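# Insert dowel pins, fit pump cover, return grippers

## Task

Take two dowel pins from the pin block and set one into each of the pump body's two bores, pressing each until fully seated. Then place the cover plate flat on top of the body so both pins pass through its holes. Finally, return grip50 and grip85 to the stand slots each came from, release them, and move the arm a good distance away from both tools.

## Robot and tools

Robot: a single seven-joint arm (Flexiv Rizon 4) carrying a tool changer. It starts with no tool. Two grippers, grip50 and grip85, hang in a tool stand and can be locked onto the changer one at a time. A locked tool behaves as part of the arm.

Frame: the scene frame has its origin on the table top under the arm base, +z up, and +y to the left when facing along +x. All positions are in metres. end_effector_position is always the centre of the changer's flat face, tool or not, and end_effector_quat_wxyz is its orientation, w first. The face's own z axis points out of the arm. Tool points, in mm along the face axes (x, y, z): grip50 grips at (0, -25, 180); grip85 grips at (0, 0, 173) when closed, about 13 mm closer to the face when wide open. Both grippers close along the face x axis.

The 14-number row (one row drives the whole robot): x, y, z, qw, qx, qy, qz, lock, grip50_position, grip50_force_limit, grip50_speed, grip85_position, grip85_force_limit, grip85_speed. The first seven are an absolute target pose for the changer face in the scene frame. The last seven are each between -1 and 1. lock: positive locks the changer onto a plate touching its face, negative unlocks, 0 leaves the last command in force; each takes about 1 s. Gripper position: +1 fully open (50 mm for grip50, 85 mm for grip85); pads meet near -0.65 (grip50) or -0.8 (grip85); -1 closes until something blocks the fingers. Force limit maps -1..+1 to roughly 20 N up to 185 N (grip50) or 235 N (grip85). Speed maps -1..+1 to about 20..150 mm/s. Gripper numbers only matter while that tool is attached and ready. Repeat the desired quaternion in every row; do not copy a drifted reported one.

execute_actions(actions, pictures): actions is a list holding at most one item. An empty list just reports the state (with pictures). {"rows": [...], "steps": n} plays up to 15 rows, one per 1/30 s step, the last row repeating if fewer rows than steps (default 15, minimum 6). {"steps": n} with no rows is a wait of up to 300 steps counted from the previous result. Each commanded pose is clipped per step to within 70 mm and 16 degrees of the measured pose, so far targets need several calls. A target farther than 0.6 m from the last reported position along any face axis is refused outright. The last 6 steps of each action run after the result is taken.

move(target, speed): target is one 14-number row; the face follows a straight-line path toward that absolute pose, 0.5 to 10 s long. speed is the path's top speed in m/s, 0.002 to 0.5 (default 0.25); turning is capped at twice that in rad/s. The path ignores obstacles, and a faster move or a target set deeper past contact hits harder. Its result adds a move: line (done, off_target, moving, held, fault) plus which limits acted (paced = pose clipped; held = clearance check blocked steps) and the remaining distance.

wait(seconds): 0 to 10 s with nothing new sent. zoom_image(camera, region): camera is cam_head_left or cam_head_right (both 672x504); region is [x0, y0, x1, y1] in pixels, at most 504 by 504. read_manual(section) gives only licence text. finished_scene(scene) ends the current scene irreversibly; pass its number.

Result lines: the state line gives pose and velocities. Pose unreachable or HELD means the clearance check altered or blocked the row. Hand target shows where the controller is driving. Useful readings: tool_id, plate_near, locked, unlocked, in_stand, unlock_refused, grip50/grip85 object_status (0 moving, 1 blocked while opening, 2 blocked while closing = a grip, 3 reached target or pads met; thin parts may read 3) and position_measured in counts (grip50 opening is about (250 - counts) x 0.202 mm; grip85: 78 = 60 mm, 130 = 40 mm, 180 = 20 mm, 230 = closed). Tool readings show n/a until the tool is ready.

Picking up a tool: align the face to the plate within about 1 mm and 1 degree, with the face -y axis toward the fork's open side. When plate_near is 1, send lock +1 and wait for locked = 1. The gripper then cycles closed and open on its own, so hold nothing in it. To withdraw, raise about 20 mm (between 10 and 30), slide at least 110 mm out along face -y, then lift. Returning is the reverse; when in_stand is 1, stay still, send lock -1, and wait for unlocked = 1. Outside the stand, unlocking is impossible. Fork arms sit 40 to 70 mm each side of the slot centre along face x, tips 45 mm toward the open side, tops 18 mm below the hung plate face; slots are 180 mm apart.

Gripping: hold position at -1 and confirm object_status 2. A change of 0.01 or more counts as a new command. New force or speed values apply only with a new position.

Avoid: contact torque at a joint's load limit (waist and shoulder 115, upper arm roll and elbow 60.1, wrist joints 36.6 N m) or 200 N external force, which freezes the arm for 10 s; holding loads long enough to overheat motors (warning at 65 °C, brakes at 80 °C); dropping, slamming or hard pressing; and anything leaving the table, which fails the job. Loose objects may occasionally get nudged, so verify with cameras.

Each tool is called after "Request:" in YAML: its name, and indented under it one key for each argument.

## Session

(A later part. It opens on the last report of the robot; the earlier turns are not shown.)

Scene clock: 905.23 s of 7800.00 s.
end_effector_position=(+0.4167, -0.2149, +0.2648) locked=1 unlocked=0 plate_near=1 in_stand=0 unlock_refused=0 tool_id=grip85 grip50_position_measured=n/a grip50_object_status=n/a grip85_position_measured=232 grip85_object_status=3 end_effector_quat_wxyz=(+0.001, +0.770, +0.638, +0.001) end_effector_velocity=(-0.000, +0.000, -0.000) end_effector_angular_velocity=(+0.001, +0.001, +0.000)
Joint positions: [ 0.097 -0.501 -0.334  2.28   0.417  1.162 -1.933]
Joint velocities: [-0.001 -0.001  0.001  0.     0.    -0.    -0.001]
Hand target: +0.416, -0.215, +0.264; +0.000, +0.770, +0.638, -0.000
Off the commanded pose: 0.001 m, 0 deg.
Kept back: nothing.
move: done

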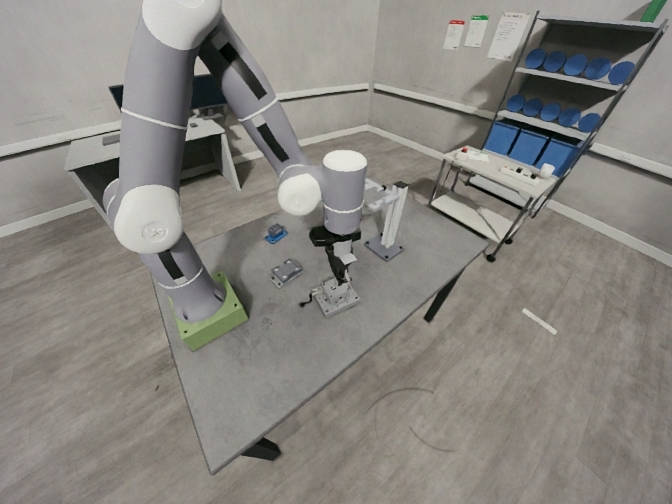

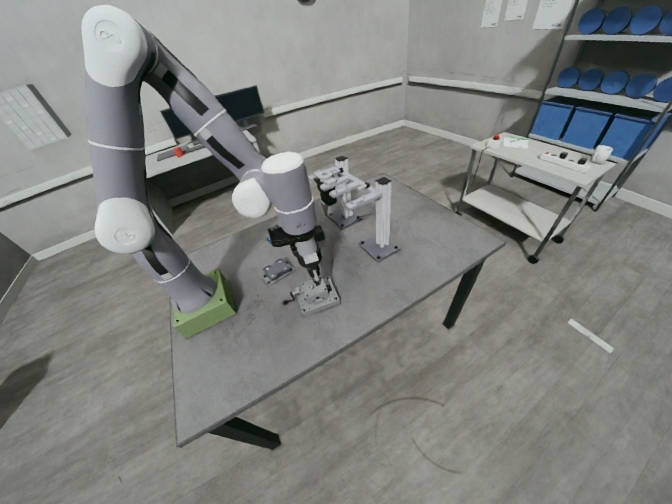

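Request:
move:
  target: [0.4157,-0.2146,0.2626,0,0.770,0.638,0,0,-1,1,0,-1,0,1]
  speed: 0.002

Request:
move:
  target: [0.4157,-0.2146,0.2616,0,0.770,0.638,0,0,-1,1,0,-1,0,1]
  speed: 0.002

Request:
zoom_image:
  camera: "cam_head_left"
  region: [305,265,365,313]

Scene clock: 906.83 s of 7800.00 s.
end_effector_position=(+0.4162, -0.2147, +0.2632) locked=1 unlocked=0 plate_near=1 in_stand=0 unlock_refused=0 tool_id=grip85 grip50_position_measured=n/a grip50_object_status=n/a grip85_position_measured=232 grip85_object_status=3 end_effector_quat_wxyz=(+0.001, +0.770, +0.638, +0.001) end_effector_velocity=(+0.000, -0.000, +0.000) end_effector_angular_velocity=(-0.000, -0.000, -0.000)
Joint positions: [ 0.093 -0.505 -0.329  2.28   0.418  1.164 -1.933]
Joint velocities: [-0.  0. -0. -0.  0. -0. -0.]
Hand target: +0.416, -0.215, +0.263; +0.000, +0.770, +0.638, -0.000
Off the commanded pose: 0.001 m, 0 deg.
Kept back: nothing.
move: done

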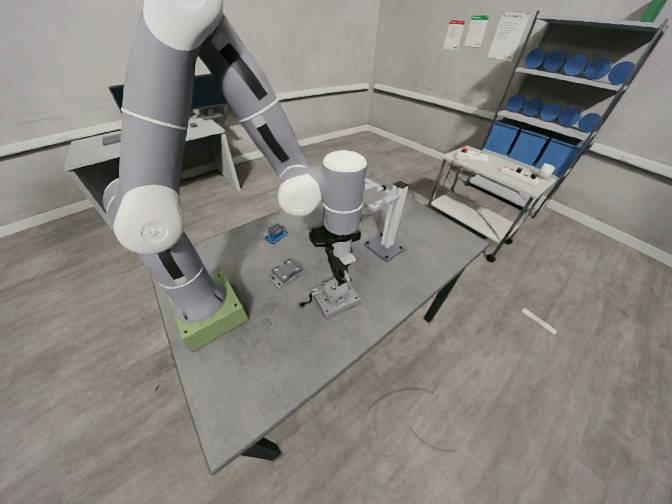

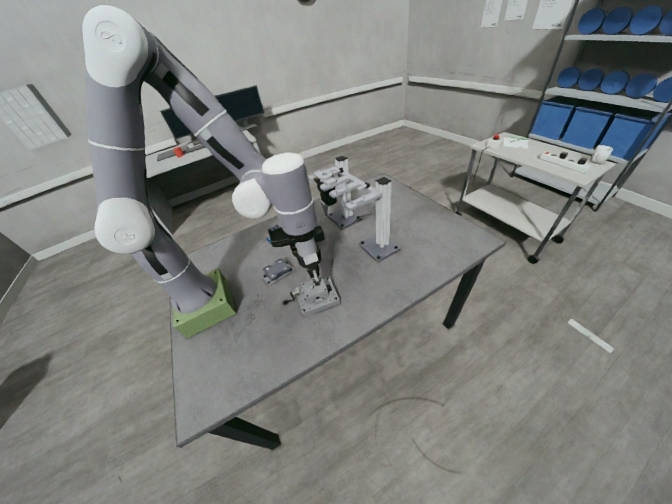

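Scene clock: 907.87 s of 7800.00 s.
end_effector_position=(+0.4167, -0.2150, +0.2630) locked=1 unlocked=0 plate_near=1 in_stand=0 unlock_refused=0 tool_id=grip85 grip50_position_measured=n/a grip50_object_status=n/a grip85_position_measured=232 grip85_object_status=3 end_effector_quat_wxyz=(+0.002, +0.770, +0.638, +0.001) end_effector_velocity=(+0.000, -0.000, +0.000) end_effector_angular_velocity=(-0.000, -0.000, +0.001)
Joint positions: [ 0.09  -0.506 -0.326  2.278  0.418  1.167 -1.933]
Joint velocities: [-0.001  0.     0.001 -0.    -0.001  0.    -0.   ]
Hand target: +0.416, -0.215, +0.262; +0.000, +0.770, +0.638, -0.000
Off the commanded pose: 0.002 m, 0 deg.
Kept back: nothing.
move: done

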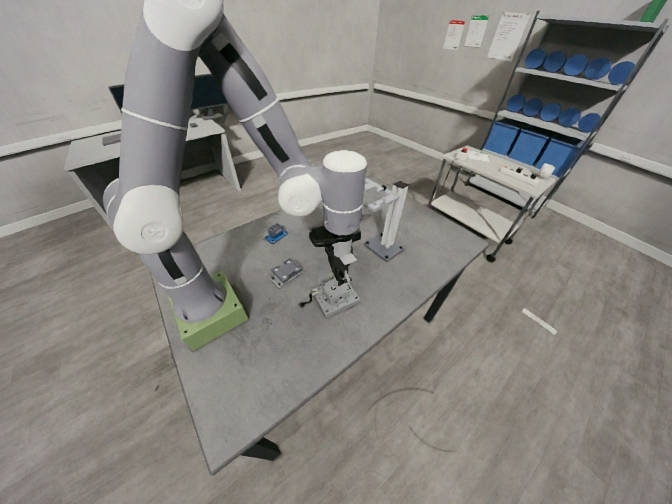

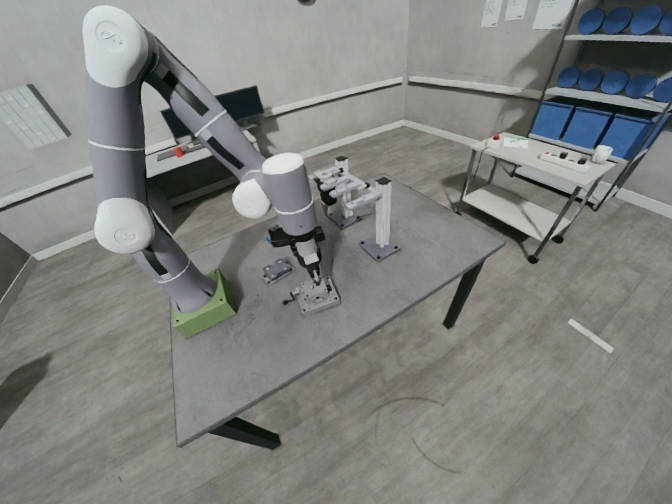

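Region (305, 265, 365, 313) of cam_head_left's 672x504 image, scaled by 8.400, with more detail than that image has; it fills the top 403 rows of this view, and the rest is white.

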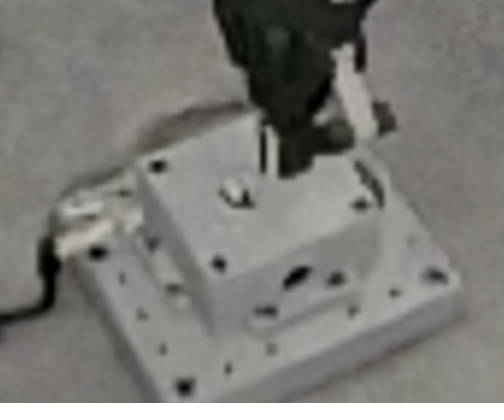

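Bottomed at 0.263. Check the −u near side (u −28, v −15).

Request:
move:
  target: [0.4157,-0.2146,0.278,0,0.770,0.638,0,0,-1,1,0,-1,0,1]
  speed: 0.03

Request:
move:
  target: [0.3722,-0.2298,0.278,0,0.770,0.638,0,0,-1,1,0,-1,0,1]
  speed: 0.05

Request:
move:
  target: [0.3722,-0.2298,0.2645,0,0.770,0.638,0,0,-1,1,0,-1,0,1]
  speed: 0.005

Request:
move:
  target: [0.3722,-0.2298,0.262,0,0.770,0.638,0,0,-1,1,0,-1,0,1]
  speed: 0.002

Request:
move:
  target: [0.3722,-0.2298,0.33,0,0.770,0.638,0,0,-1,1,0,1,0,1]
  speed: 0.08

Request:
move:
  target: [0.5324,-0.0932,0.323,0,0.694,0.720,0,0,-1,1,0,1,0,0]
  speed: 0.15

Request:
move:
  target: [0.6526,-0.0889,0.323,0,0.694,0.720,0,0,-1,1,0,1,0,0]
  speed: 0.06

Request:
move:
  target: [0.6526,-0.0889,0.302,0,0.694,0.720,0,0,-1,1,0,1,0,0]
  speed: 0.02

Request:
execute_actions:
  actions:
    - {"rows":[[0.6526,-0.0889,0.3025,0,0.694,0.720,0,-1,-1,1,0,1,0,0]],"steps":15}

Request:
execute_actions:
  actions:
    - {"steps":35}

Request:
zoom_image:
  camera: "cam_head_right"
  region: [285,265,345,313]

Scene clock: 909.57 s of 7800.00 s.
end_effector_position=(+0.4158, -0.2146, +0.2781) locked=1 unlocked=0 plate_near=1 in_stand=0 unlock_refused=0 tool_id=grip85 grip50_position_measured=n/a grip50_object_status=n/a grip85_position_measured=232 grip85_object_status=3 end_effector_quat_wxyz=(+0.000, +0.770, +0.638, +0.000) end_effector_velocity=(+0.000, -0.000, +0.000) end_effector_angular_velocity=(-0.000, -0.001, -0.000)
Joint positions: [ 0.113 -0.458 -0.356  2.296  0.383  1.133 -1.908]
Joint velocities: [ 0.     0.001 -0.    -0.    -0.    -0.     0.   ]
Hand target: +0.416, -0.215, +0.278; -0.000, +0.770, +0.638, -0.000
Off the commanded pose: 0.000 m, 0 deg.
Kept back: nothing.
move: done

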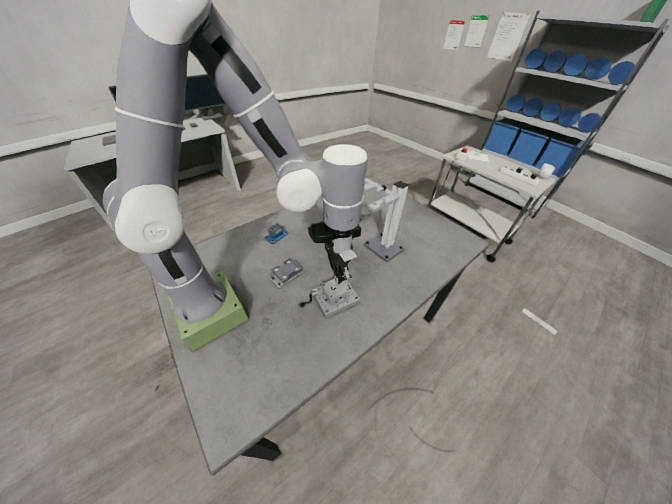

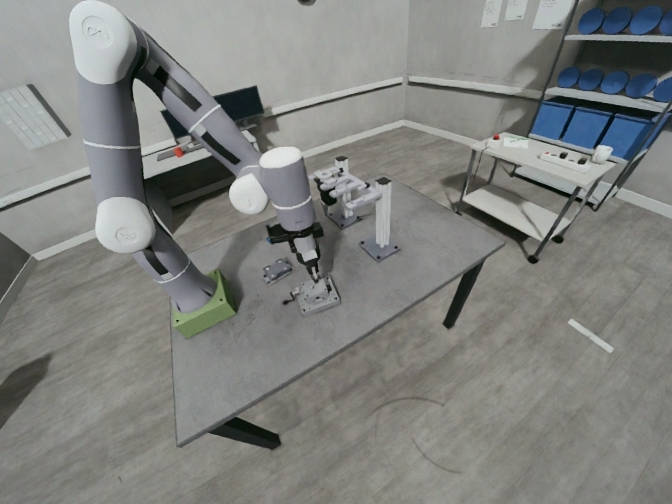

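Scene clock: 910.77 s of 7800.00 s.
end_effector_position=(+0.3721, -0.2299, +0.2778) locked=1 unlocked=0 plate_near=1 in_stand=0 unlock_refused=0 tool_id=grip85 grip50_position_measured=n/a grip50_object_status=n/a grip85_position_measured=232 grip85_object_status=3 end_effector_quat_wxyz=(-0.000, +0.770, +0.638, -0.000) end_effector_velocity=(+0.000, +0.000, +0.000) end_effector_angular_velocity=(+0.000, -0.000, +0.000)
Joint positions: [ 0.07  -0.418 -0.36   2.382  0.397  1.18  -1.979]
Joint velocities: [-0.  0.  0. -0.  0. -0. -0.]
Hand target: +0.372, -0.230, +0.278; +0.000, +0.770, +0.638, -0.000
Off the commanded pose: 0.000 m, 0 deg.
Kept back: nothing.
move: done

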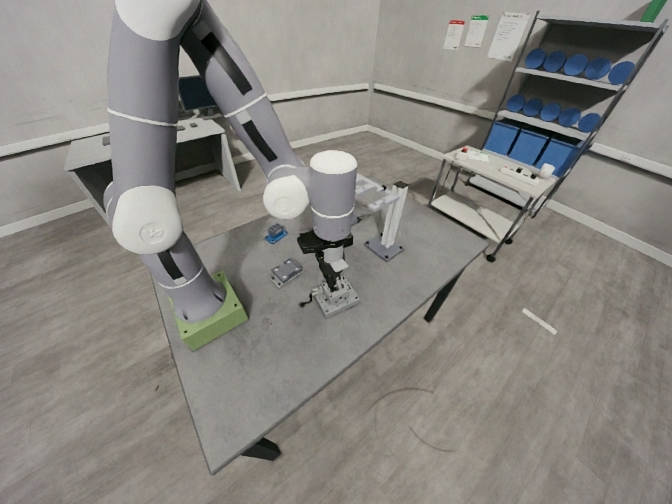

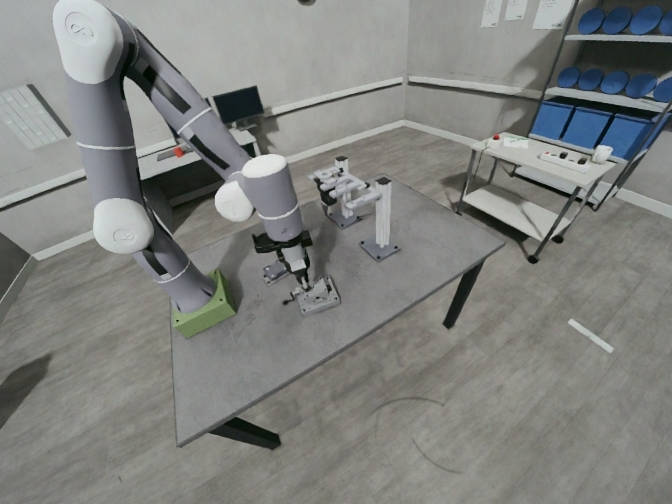

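Scene clock: 913.67 s of 7800.00 s.
end_effector_position=(+0.3722, -0.2298, +0.2646) locked=1 unlocked=0 plate_near=1 in_stand=0 unlock_refused=0 tool_id=grip85 grip50_position_measured=n/a grip50_object_status=n/a grip85_position_measured=232 grip85_object_status=3 end_effector_quat_wxyz=(-0.000, +0.770, +0.638, -0.000) end_effector_velocity=(-0.000, +0.000, -0.000) end_effector_angular_velocity=(+0.000, +0.000, +0.000)
Joint positions: [ 0.043 -0.463 -0.324  2.366  0.429  1.21  -2.002]
Joint velocities: [-0.001 -0.     0.001 -0.     0.     0.    -0.001]
Hand target: +0.372, -0.230, +0.265; +0.000, +0.770, +0.638, -0.000
Off the commanded pose: 0.000 m, 0 deg.
Kept back: nothing.
move: done

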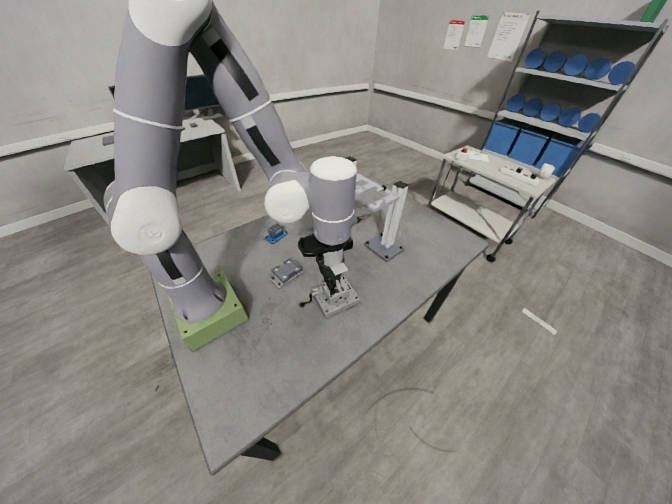

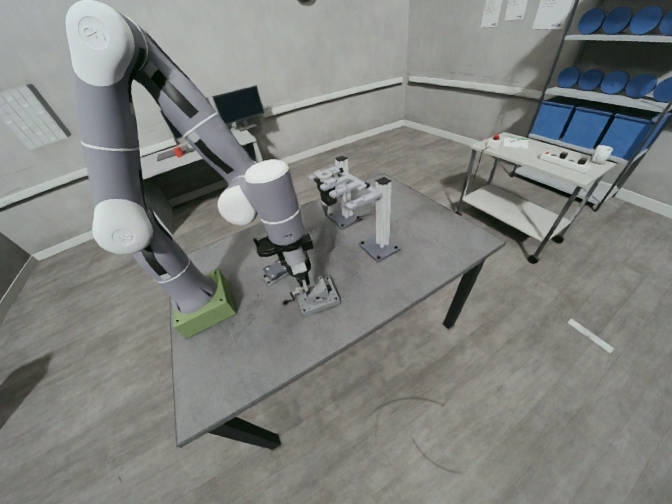

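Scene clock: 915.17 s of 7800.00 s.
end_effector_position=(+0.3729, -0.2301, +0.2629) locked=1 unlocked=0 plate_near=1 in_stand=0 unlock_refused=0 tool_id=grip85 grip50_position_measured=n/a grip50_object_status=n/a grip85_position_measured=232 grip85_object_status=3 end_effector_quat_wxyz=(+0.001, +0.770, +0.638, +0.001) end_effector_velocity=(-0.000, +0.000, -0.000) end_effector_angular_velocity=(+0.000, -0.000, +0.001)
Joint positions: [ 0.036 -0.469 -0.316  2.362  0.433  1.217 -2.005]
Joint velocities: [-0.001 -0.     0.001  0.     0.     0.    -0.001]
Hand target: +0.372, -0.230, +0.262; +0.000, +0.770, +0.638, -0.000
Off the commanded pose: 0.001 m, 0 deg.
Kept back: nothing.
move: done

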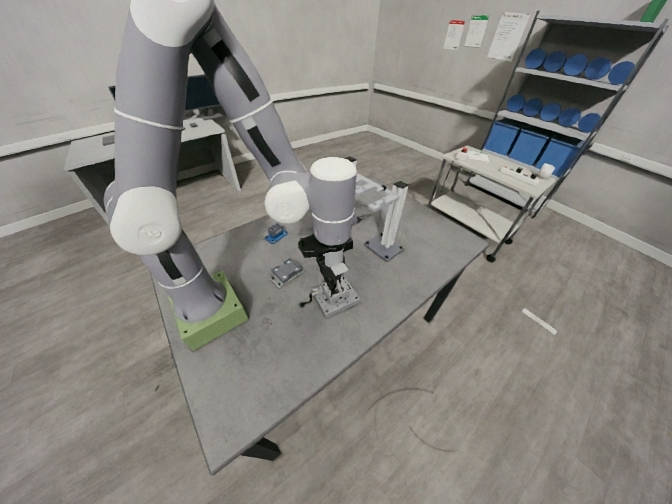

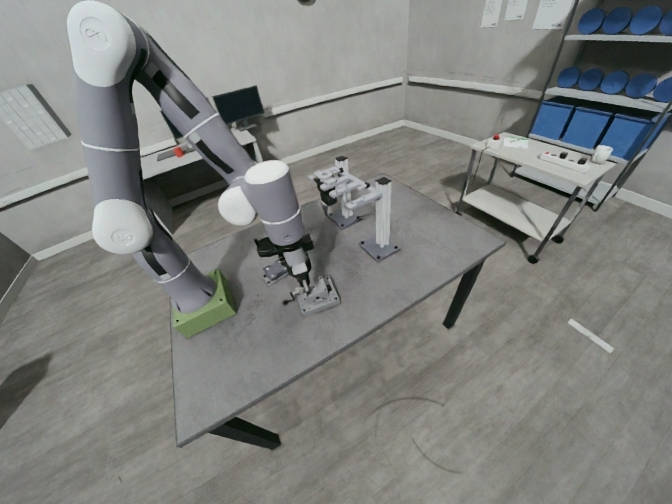

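Scene clock: 916.30 s of 7800.00 s.
end_effector_position=(+0.3722, -0.2299, +0.3301) locked=1 unlocked=0 plate_near=1 in_stand=0 unlock_refused=0 tool_id=grip85 grip50_position_measured=n/a grip50_object_status=n/a grip85_position_measured=3 grip85_object_status=3 end_effector_quat_wxyz=(+0.000, +0.770, +0.638, +0.000) end_effector_velocity=(-0.000, +0.000, -0.000) end_effector_angular_velocity=(-0.000, +0.001, +0.001)
Joint positions: [ 0.132 -0.229 -0.457  2.433  0.217  1.062 -1.854]
Joint velocities: [-0.    -0.001  0.     0.    -0.001 -0.    -0.   ]
Hand target: +0.372, -0.230, +0.330; +0.000, +0.770, +0.638, +0.000
Off the commanded pose: 0.000 m, 0 deg.
Kept back: nothing.
move: done

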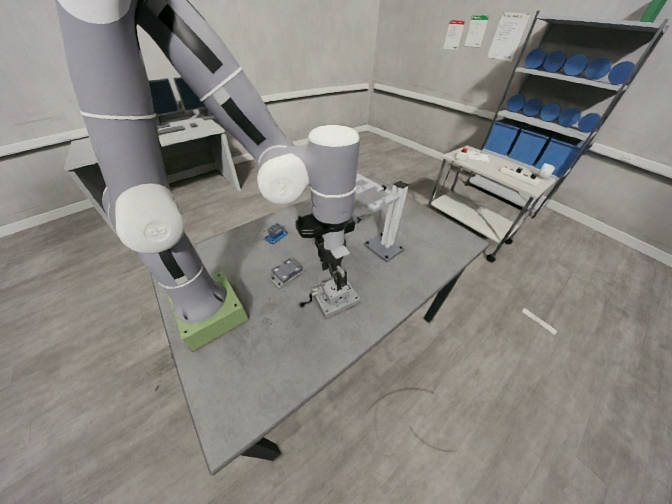

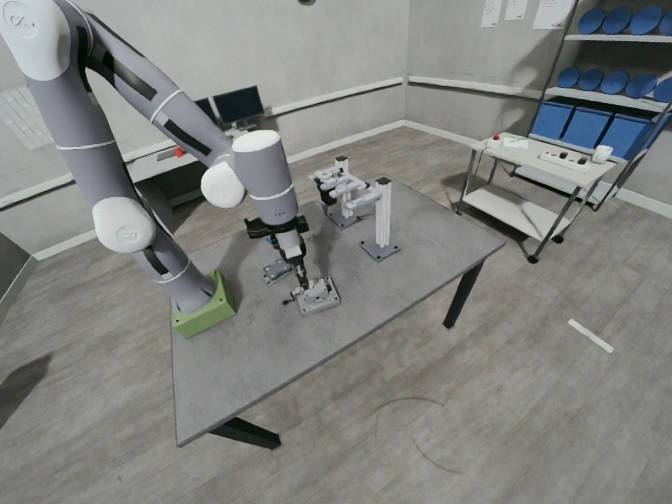

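Scene clock: 918.00 s of 7800.00 s.
end_effector_position=(+0.5324, -0.0931, +0.3234) locked=1 unlocked=0 plate_near=1 in_stand=0 unlock_refused=0 tool_id=grip85 grip50_position_measured=n/a grip50_object_status=n/a grip85_position_measured=3 grip85_object_status=3 end_effector_quat_wxyz=(-0.000, +0.694, +0.720, +0.000) end_effector_velocity=(+0.000, -0.000, +0.000) end_effector_angular_velocity=(+0.000, -0.001, -0.001)
Joint positions: [ 0.3   -0.436 -0.309  2.106  0.229  0.945 -1.741]
Joint velocities: [-0.     0.001 -0.    -0.     0.     0.     0.001]
Hand target: +0.532, -0.093, +0.323; -0.001, +0.694, +0.720, +0.000
Off the commanded pose: 0.000 m, 0 deg.
Kept back: nothing.
move: done

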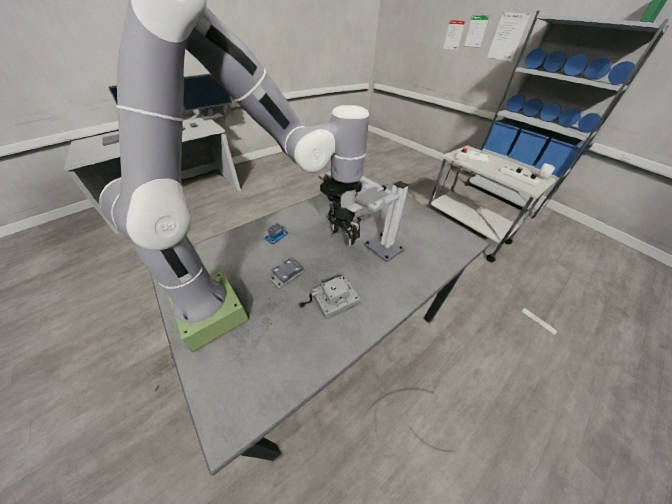

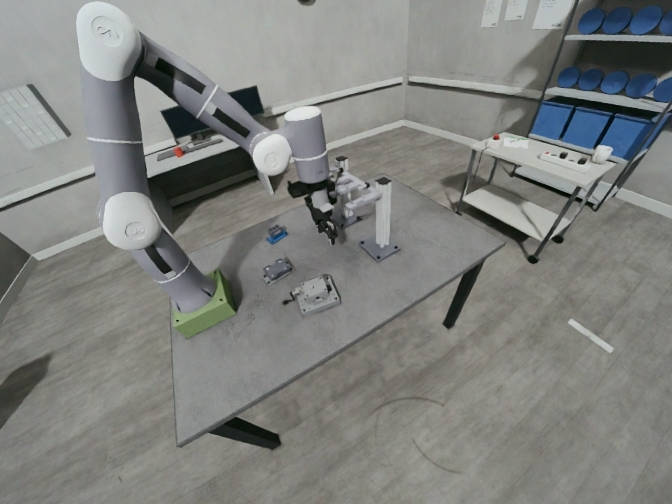

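Scene clock: 920.27 s of 7800.00 s.
end_effector_position=(+0.6528, -0.0889, +0.3234) locked=1 unlocked=0 plate_near=1 in_stand=0 unlock_refused=0 tool_id=grip85 grip50_position_measured=n/a grip50_object_status=n/a grip85_position_measured=3 grip85_object_status=3 end_effector_quat_wxyz=(+0.000, +0.694, +0.720, +0.000) end_effector_velocity=(+0.000, +0.000, +0.000) end_effector_angular_velocity=(+0.000, -0.000, +0.001)
Joint positions: [ 0.24  -0.651 -0.286  1.707  0.243  0.758 -1.731]
Joint velocities: [-0.     0.     0.    -0.     0.     0.    -0.002]
Hand target: +0.653, -0.089, +0.323; -0.000, +0.694, +0.720, +0.000
Off the commanded pose: 0.000 m, 0 deg.
Kept back: nothing.
move: done

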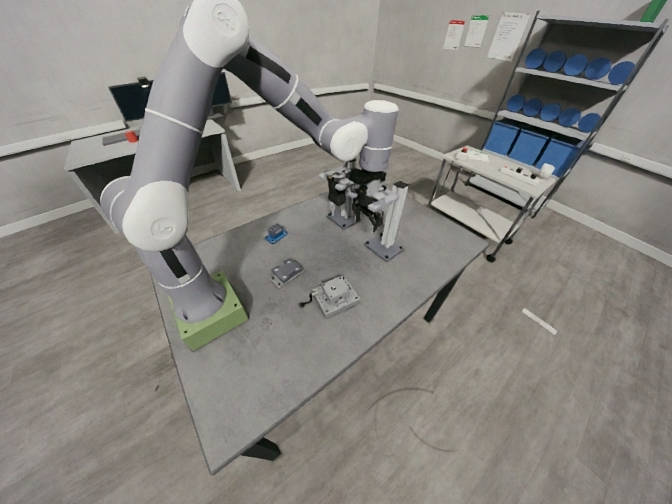

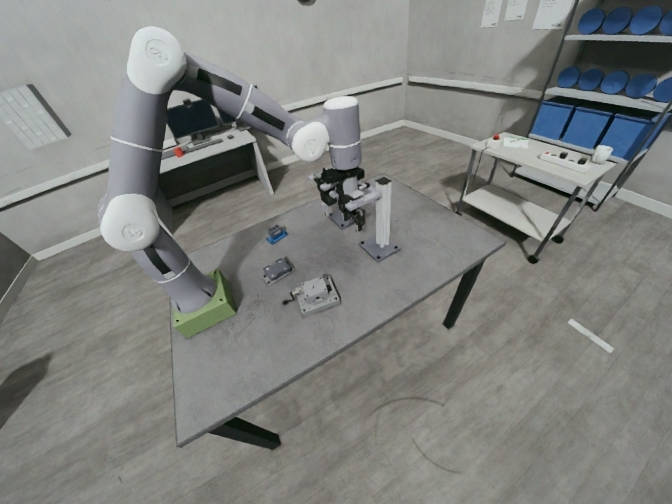

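Scene clock: 921.57 s of 7800.00 s.
end_effector_position=(+0.6527, -0.0890, +0.3028) locked=1 unlocked=0 plate_near=1 in_stand=1 unlock_refused=0 tool_id=grip85 grip50_position_measured=n/a grip50_object_status=n/a grip85_position_measured=3 grip85_object_status=3 end_effector_quat_wxyz=(+0.000, +0.694, +0.720, +0.000) end_effector_velocity=(+0.000, -0.000, +0.000) end_effector_angular_velocity=(-0.000, -0.000, -0.001)
Joint positions: [ 0.234 -0.689 -0.276  1.707  0.256  0.795 -1.737]
Joint velocities: [ 0.    -0.    -0.    -0.     0.     0.     0.001]
Hand target: +0.653, -0.089, +0.302; -0.000, +0.694, +0.720, +0.000
Off the commanded pose: 0.001 m, 0 deg.
Kept back: nothing.
move: done

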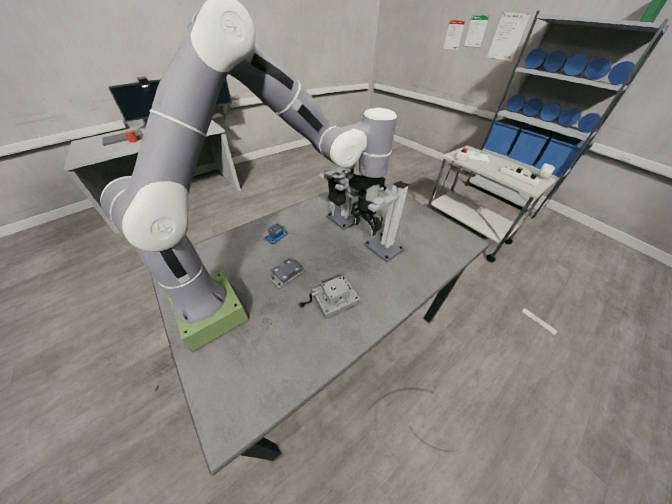

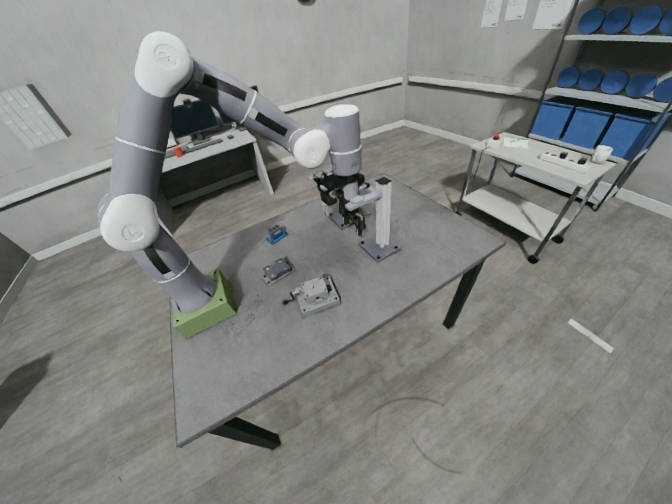

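Scene clock: 921.87 s of 7800.00 s.
end_effector_position=(+0.6526, -0.0890, +0.3027) locked=0 unlocked=0 plate_near=1 in_stand=1 unlock_refused=0 tool_id=none grip50_position_measured=n/a grip50_object_status=n/a grip85_position_measured=n/a grip85_object_status=n/a end_effector_quat_wxyz=(+0.000, +0.694, +0.720, +0.000) end_effector_velocity=(-0.000, -0.000, -0.000) end_effector_angular_velocity=(+0.000, +0.000, -0.001)
Joint positions: [ 0.234 -0.689 -0.276  1.707  0.256  0.795 -1.738]
Joint velocities: [ 0.    -0.    -0.     0.     0.001  0.     0.001]
Steps of this call (steps 1 to 9: the first 9 steps of this action). Readings (end_effector_position | what the end effector reports):
1: (+0.6526, -0.0889, +0.3027) | locked=1 unlocked=0 plate_near=1 in_stand=1 unlock_refused=0 tool_id=grip85 grip50_position_measured=n/a grip50_object_status=n/a grip85_position_measured=3 grip85_object_status=3
2: (+0.6526, -0.0889, +0.3027) | locked=1 unlocked=0 plate_near=1 in_stand=1 unlock_refused=0 tool_id=grip85 grip50_position_measured=n/a grip50_object_status=n/a grip85_position_measured=3 grip85_object_status=3
4: (+0.6526, -0.0890, +0.3027) | locked=1 unlocked=0 plate_near=1 in_stand=1 unlock_refused=0 tool_id=grip85 grip50_position_measured=n/a grip50_object_status=n/a grip85_position_measured=3 grip85_object_status=3
8: (+0.6526, -0.0890, +0.3027) | locked=0 unlocked=0 plate_near=1 in_stand=1 unlock_refused=0 tool_id=none grip50_position_measured=n/a grip50_object_status=n/a grip85_position_measured=n/a grip85_object_status=n/a
9: the state above

Scene clock: 923.03 s of 7800.00 s.
end_effector_position=(+0.6526, -0.0890, +0.3027) locked=0 unlocked=1 plate_near=1 in_stand=1 unlock_refused=0 tool_id=none grip50_position_measured=n/a grip50_object_status=n/a grip85_position_measured=n/a grip85_object_status=n/a end_effector_quat_wxyz=(+0.000, +0.694, +0.720, +0.000) end_effector_velocity=(+0.000, -0.000, +0.000) end_effector_angular_velocity=(-0.000, -0.000, +0.001)
Joint positions: [ 0.234 -0.689 -0.276  1.707  0.256  0.795 -1.738]
Joint velocities: [-0.     0.001 -0.    -0.    -0.    -0.    -0.001]
Hand target: +0.653, -0.089, +0.302; +0.000, +0.694, +0.720, +0.000
Off the commanded pose: 0.000 m, 0 deg.
Kept back: nothing.
Steps of this call (steps 1 to 6: the last 6 steps of your previous action; steps 7 to 35: nothing new was sent). Readings (end_effector_position | what the end effector reports):
1: (+0.6526, -0.0890, +0.3027) | locked=0 unlocked=0 plate_near=1 in_stand=1 unlock_refused=0 tool_id=none grip50_position_measured=n/a grip50_object_status=n/a grip85_position_measured=n/a grip85_object_status=n/a
2: (+0.6526, -0.0890, +0.3027) | locked=0 unlocked=0 plate_near=1 in_stand=1 unlock_refused=0 tool_id=none grip50_position_measured=n/a grip50_object_status=n/a grip85_position_measured=n/a grip85_object_status=n/a
4: (+0.6526, -0.0890, +0.3027) | locked=0 unlocked=0 plate_near=1 in_stand=1 unlock_refused=0 tool_id=none grip50_position_measured=n/a grip50_object_status=n/a grip85_position_measured=n/a grip85_object_status=n/a
8: (+0.6526, -0.0890, +0.3027) | locked=0 unlocked=0 plate_near=1 in_stand=1 unlock_refused=0 tool_id=none grip50_position_measured=n/a grip50_object_status=n/a grip85_position_measured=n/a grip85_object_status=n/a
35: the state above

Region (285, 265, 345, 313) of cam_head_right's 672x504 image, scaled by 8.400, with more detail than that image has; it fills the top 403 rows of this view, and the rest is white.

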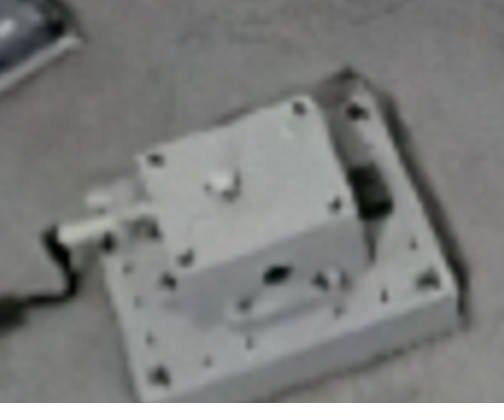

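Request:
move:
  target: [0.6526,-0.0889,0.36,0,0.694,0.720,0,0,-1,1,0,1,0,0]
  speed: 0.1

Request:
move:
  target: [0.45,-0.05,0.50,0,0.694,0.720,0,0,-1,1,0,1,0,0]

Request:
finished_scene:
  scene: 1

Scene clock: 924.13 s of 7800.00 s.
end_effector_position=(+0.6526, -0.0890, +0.3602) locked=0 unlocked=1 plate_near=0 in_stand=0 unlock_refused=0 tool_id=none grip50_position_measured=n/a grip50_object_status=n/a grip85_position_measured=n/a grip85_object_status=n/a end_effector_quat_wxyz=(+0.000, +0.694, +0.720, +0.000) end_effector_velocity=(+0.000, +0.000, +0.000) end_effector_angular_velocity=(-0.000, -0.000, +0.000)
Joint positions: [ 0.247 -0.587 -0.298  1.702  0.217  0.691 -1.715]
Joint velocities: [ 0. -0. -0. -0. -0.  0. -0.]
Hand target: +0.653, -0.089, +0.360; +0.000, +0.694, +0.720, -0.000
Off the commanded pose: 0.000 m, 0 deg.
Kept back: nothing.
move: done

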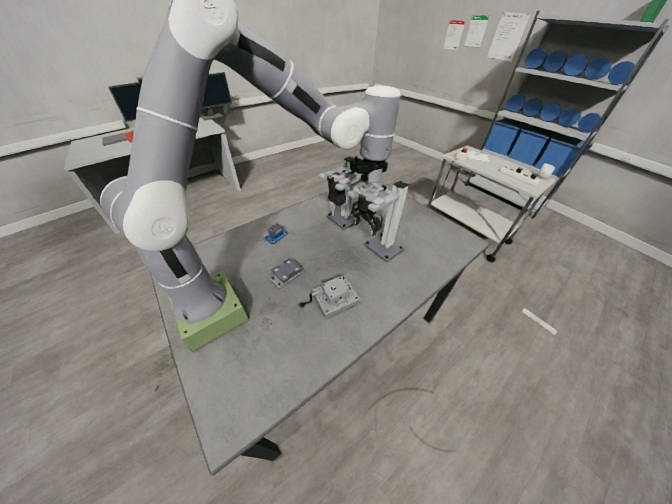

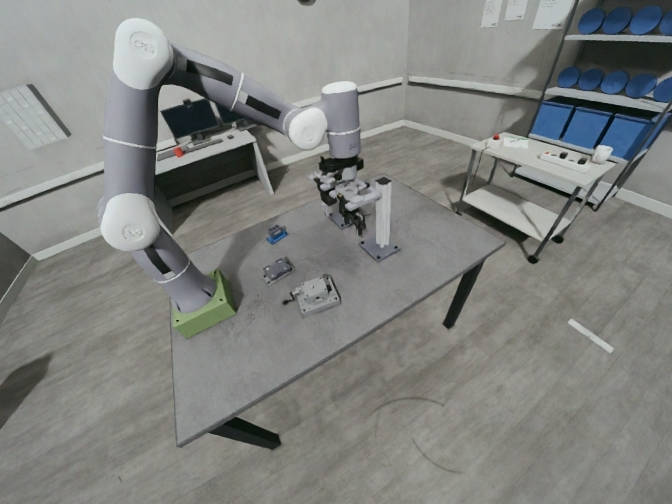

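Scene clock: 925.57 s of 7800.00 s.
end_effector_position=(+0.4497, -0.0501, +0.4999) locked=0 unlocked=1 plate_near=0 in_stand=0 unlock_refused=0 tool_id=none grip50_position_measured=n/a grip50_object_status=n/a grip85_position_measured=n/a grip85_object_status=n/a end_effector_quat_wxyz=(+0.001, +0.694, +0.720, -0.000) end_effector_velocity=(+0.000, +0.000, -0.000) end_effector_angular_velocity=(-0.000, +0.001, +0.000)
Joint positions: [ 0.344  0.143 -0.236  2.237 -0.036  0.532 -1.444]
Joint velocities: [-0.    -0.001  0.     0.     0.     0.    -0.   ]
Hand target: +0.450, -0.050, +0.500; +0.000, +0.694, +0.720, -0.000
Off the commanded pose: 0.000 m, 0 deg.
Kept back: nothing.
move: done

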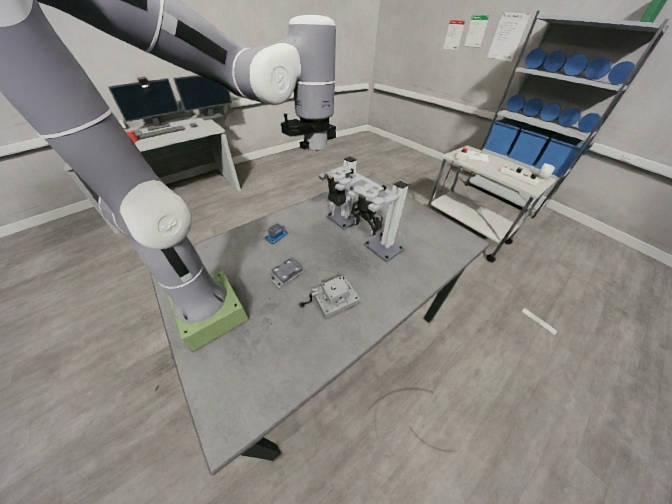

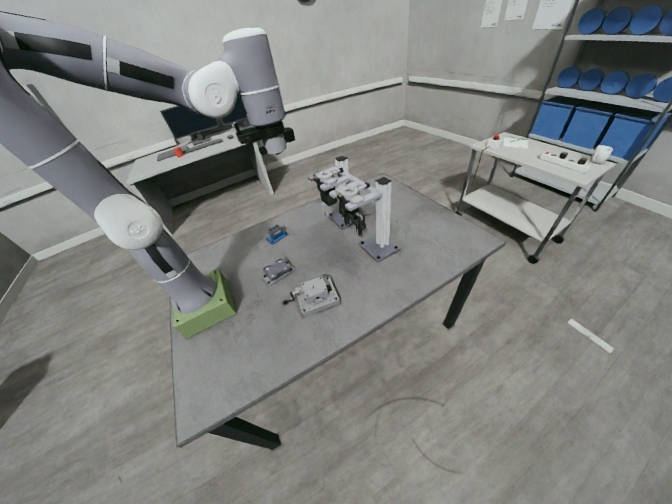

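The scene is finished: the task was done.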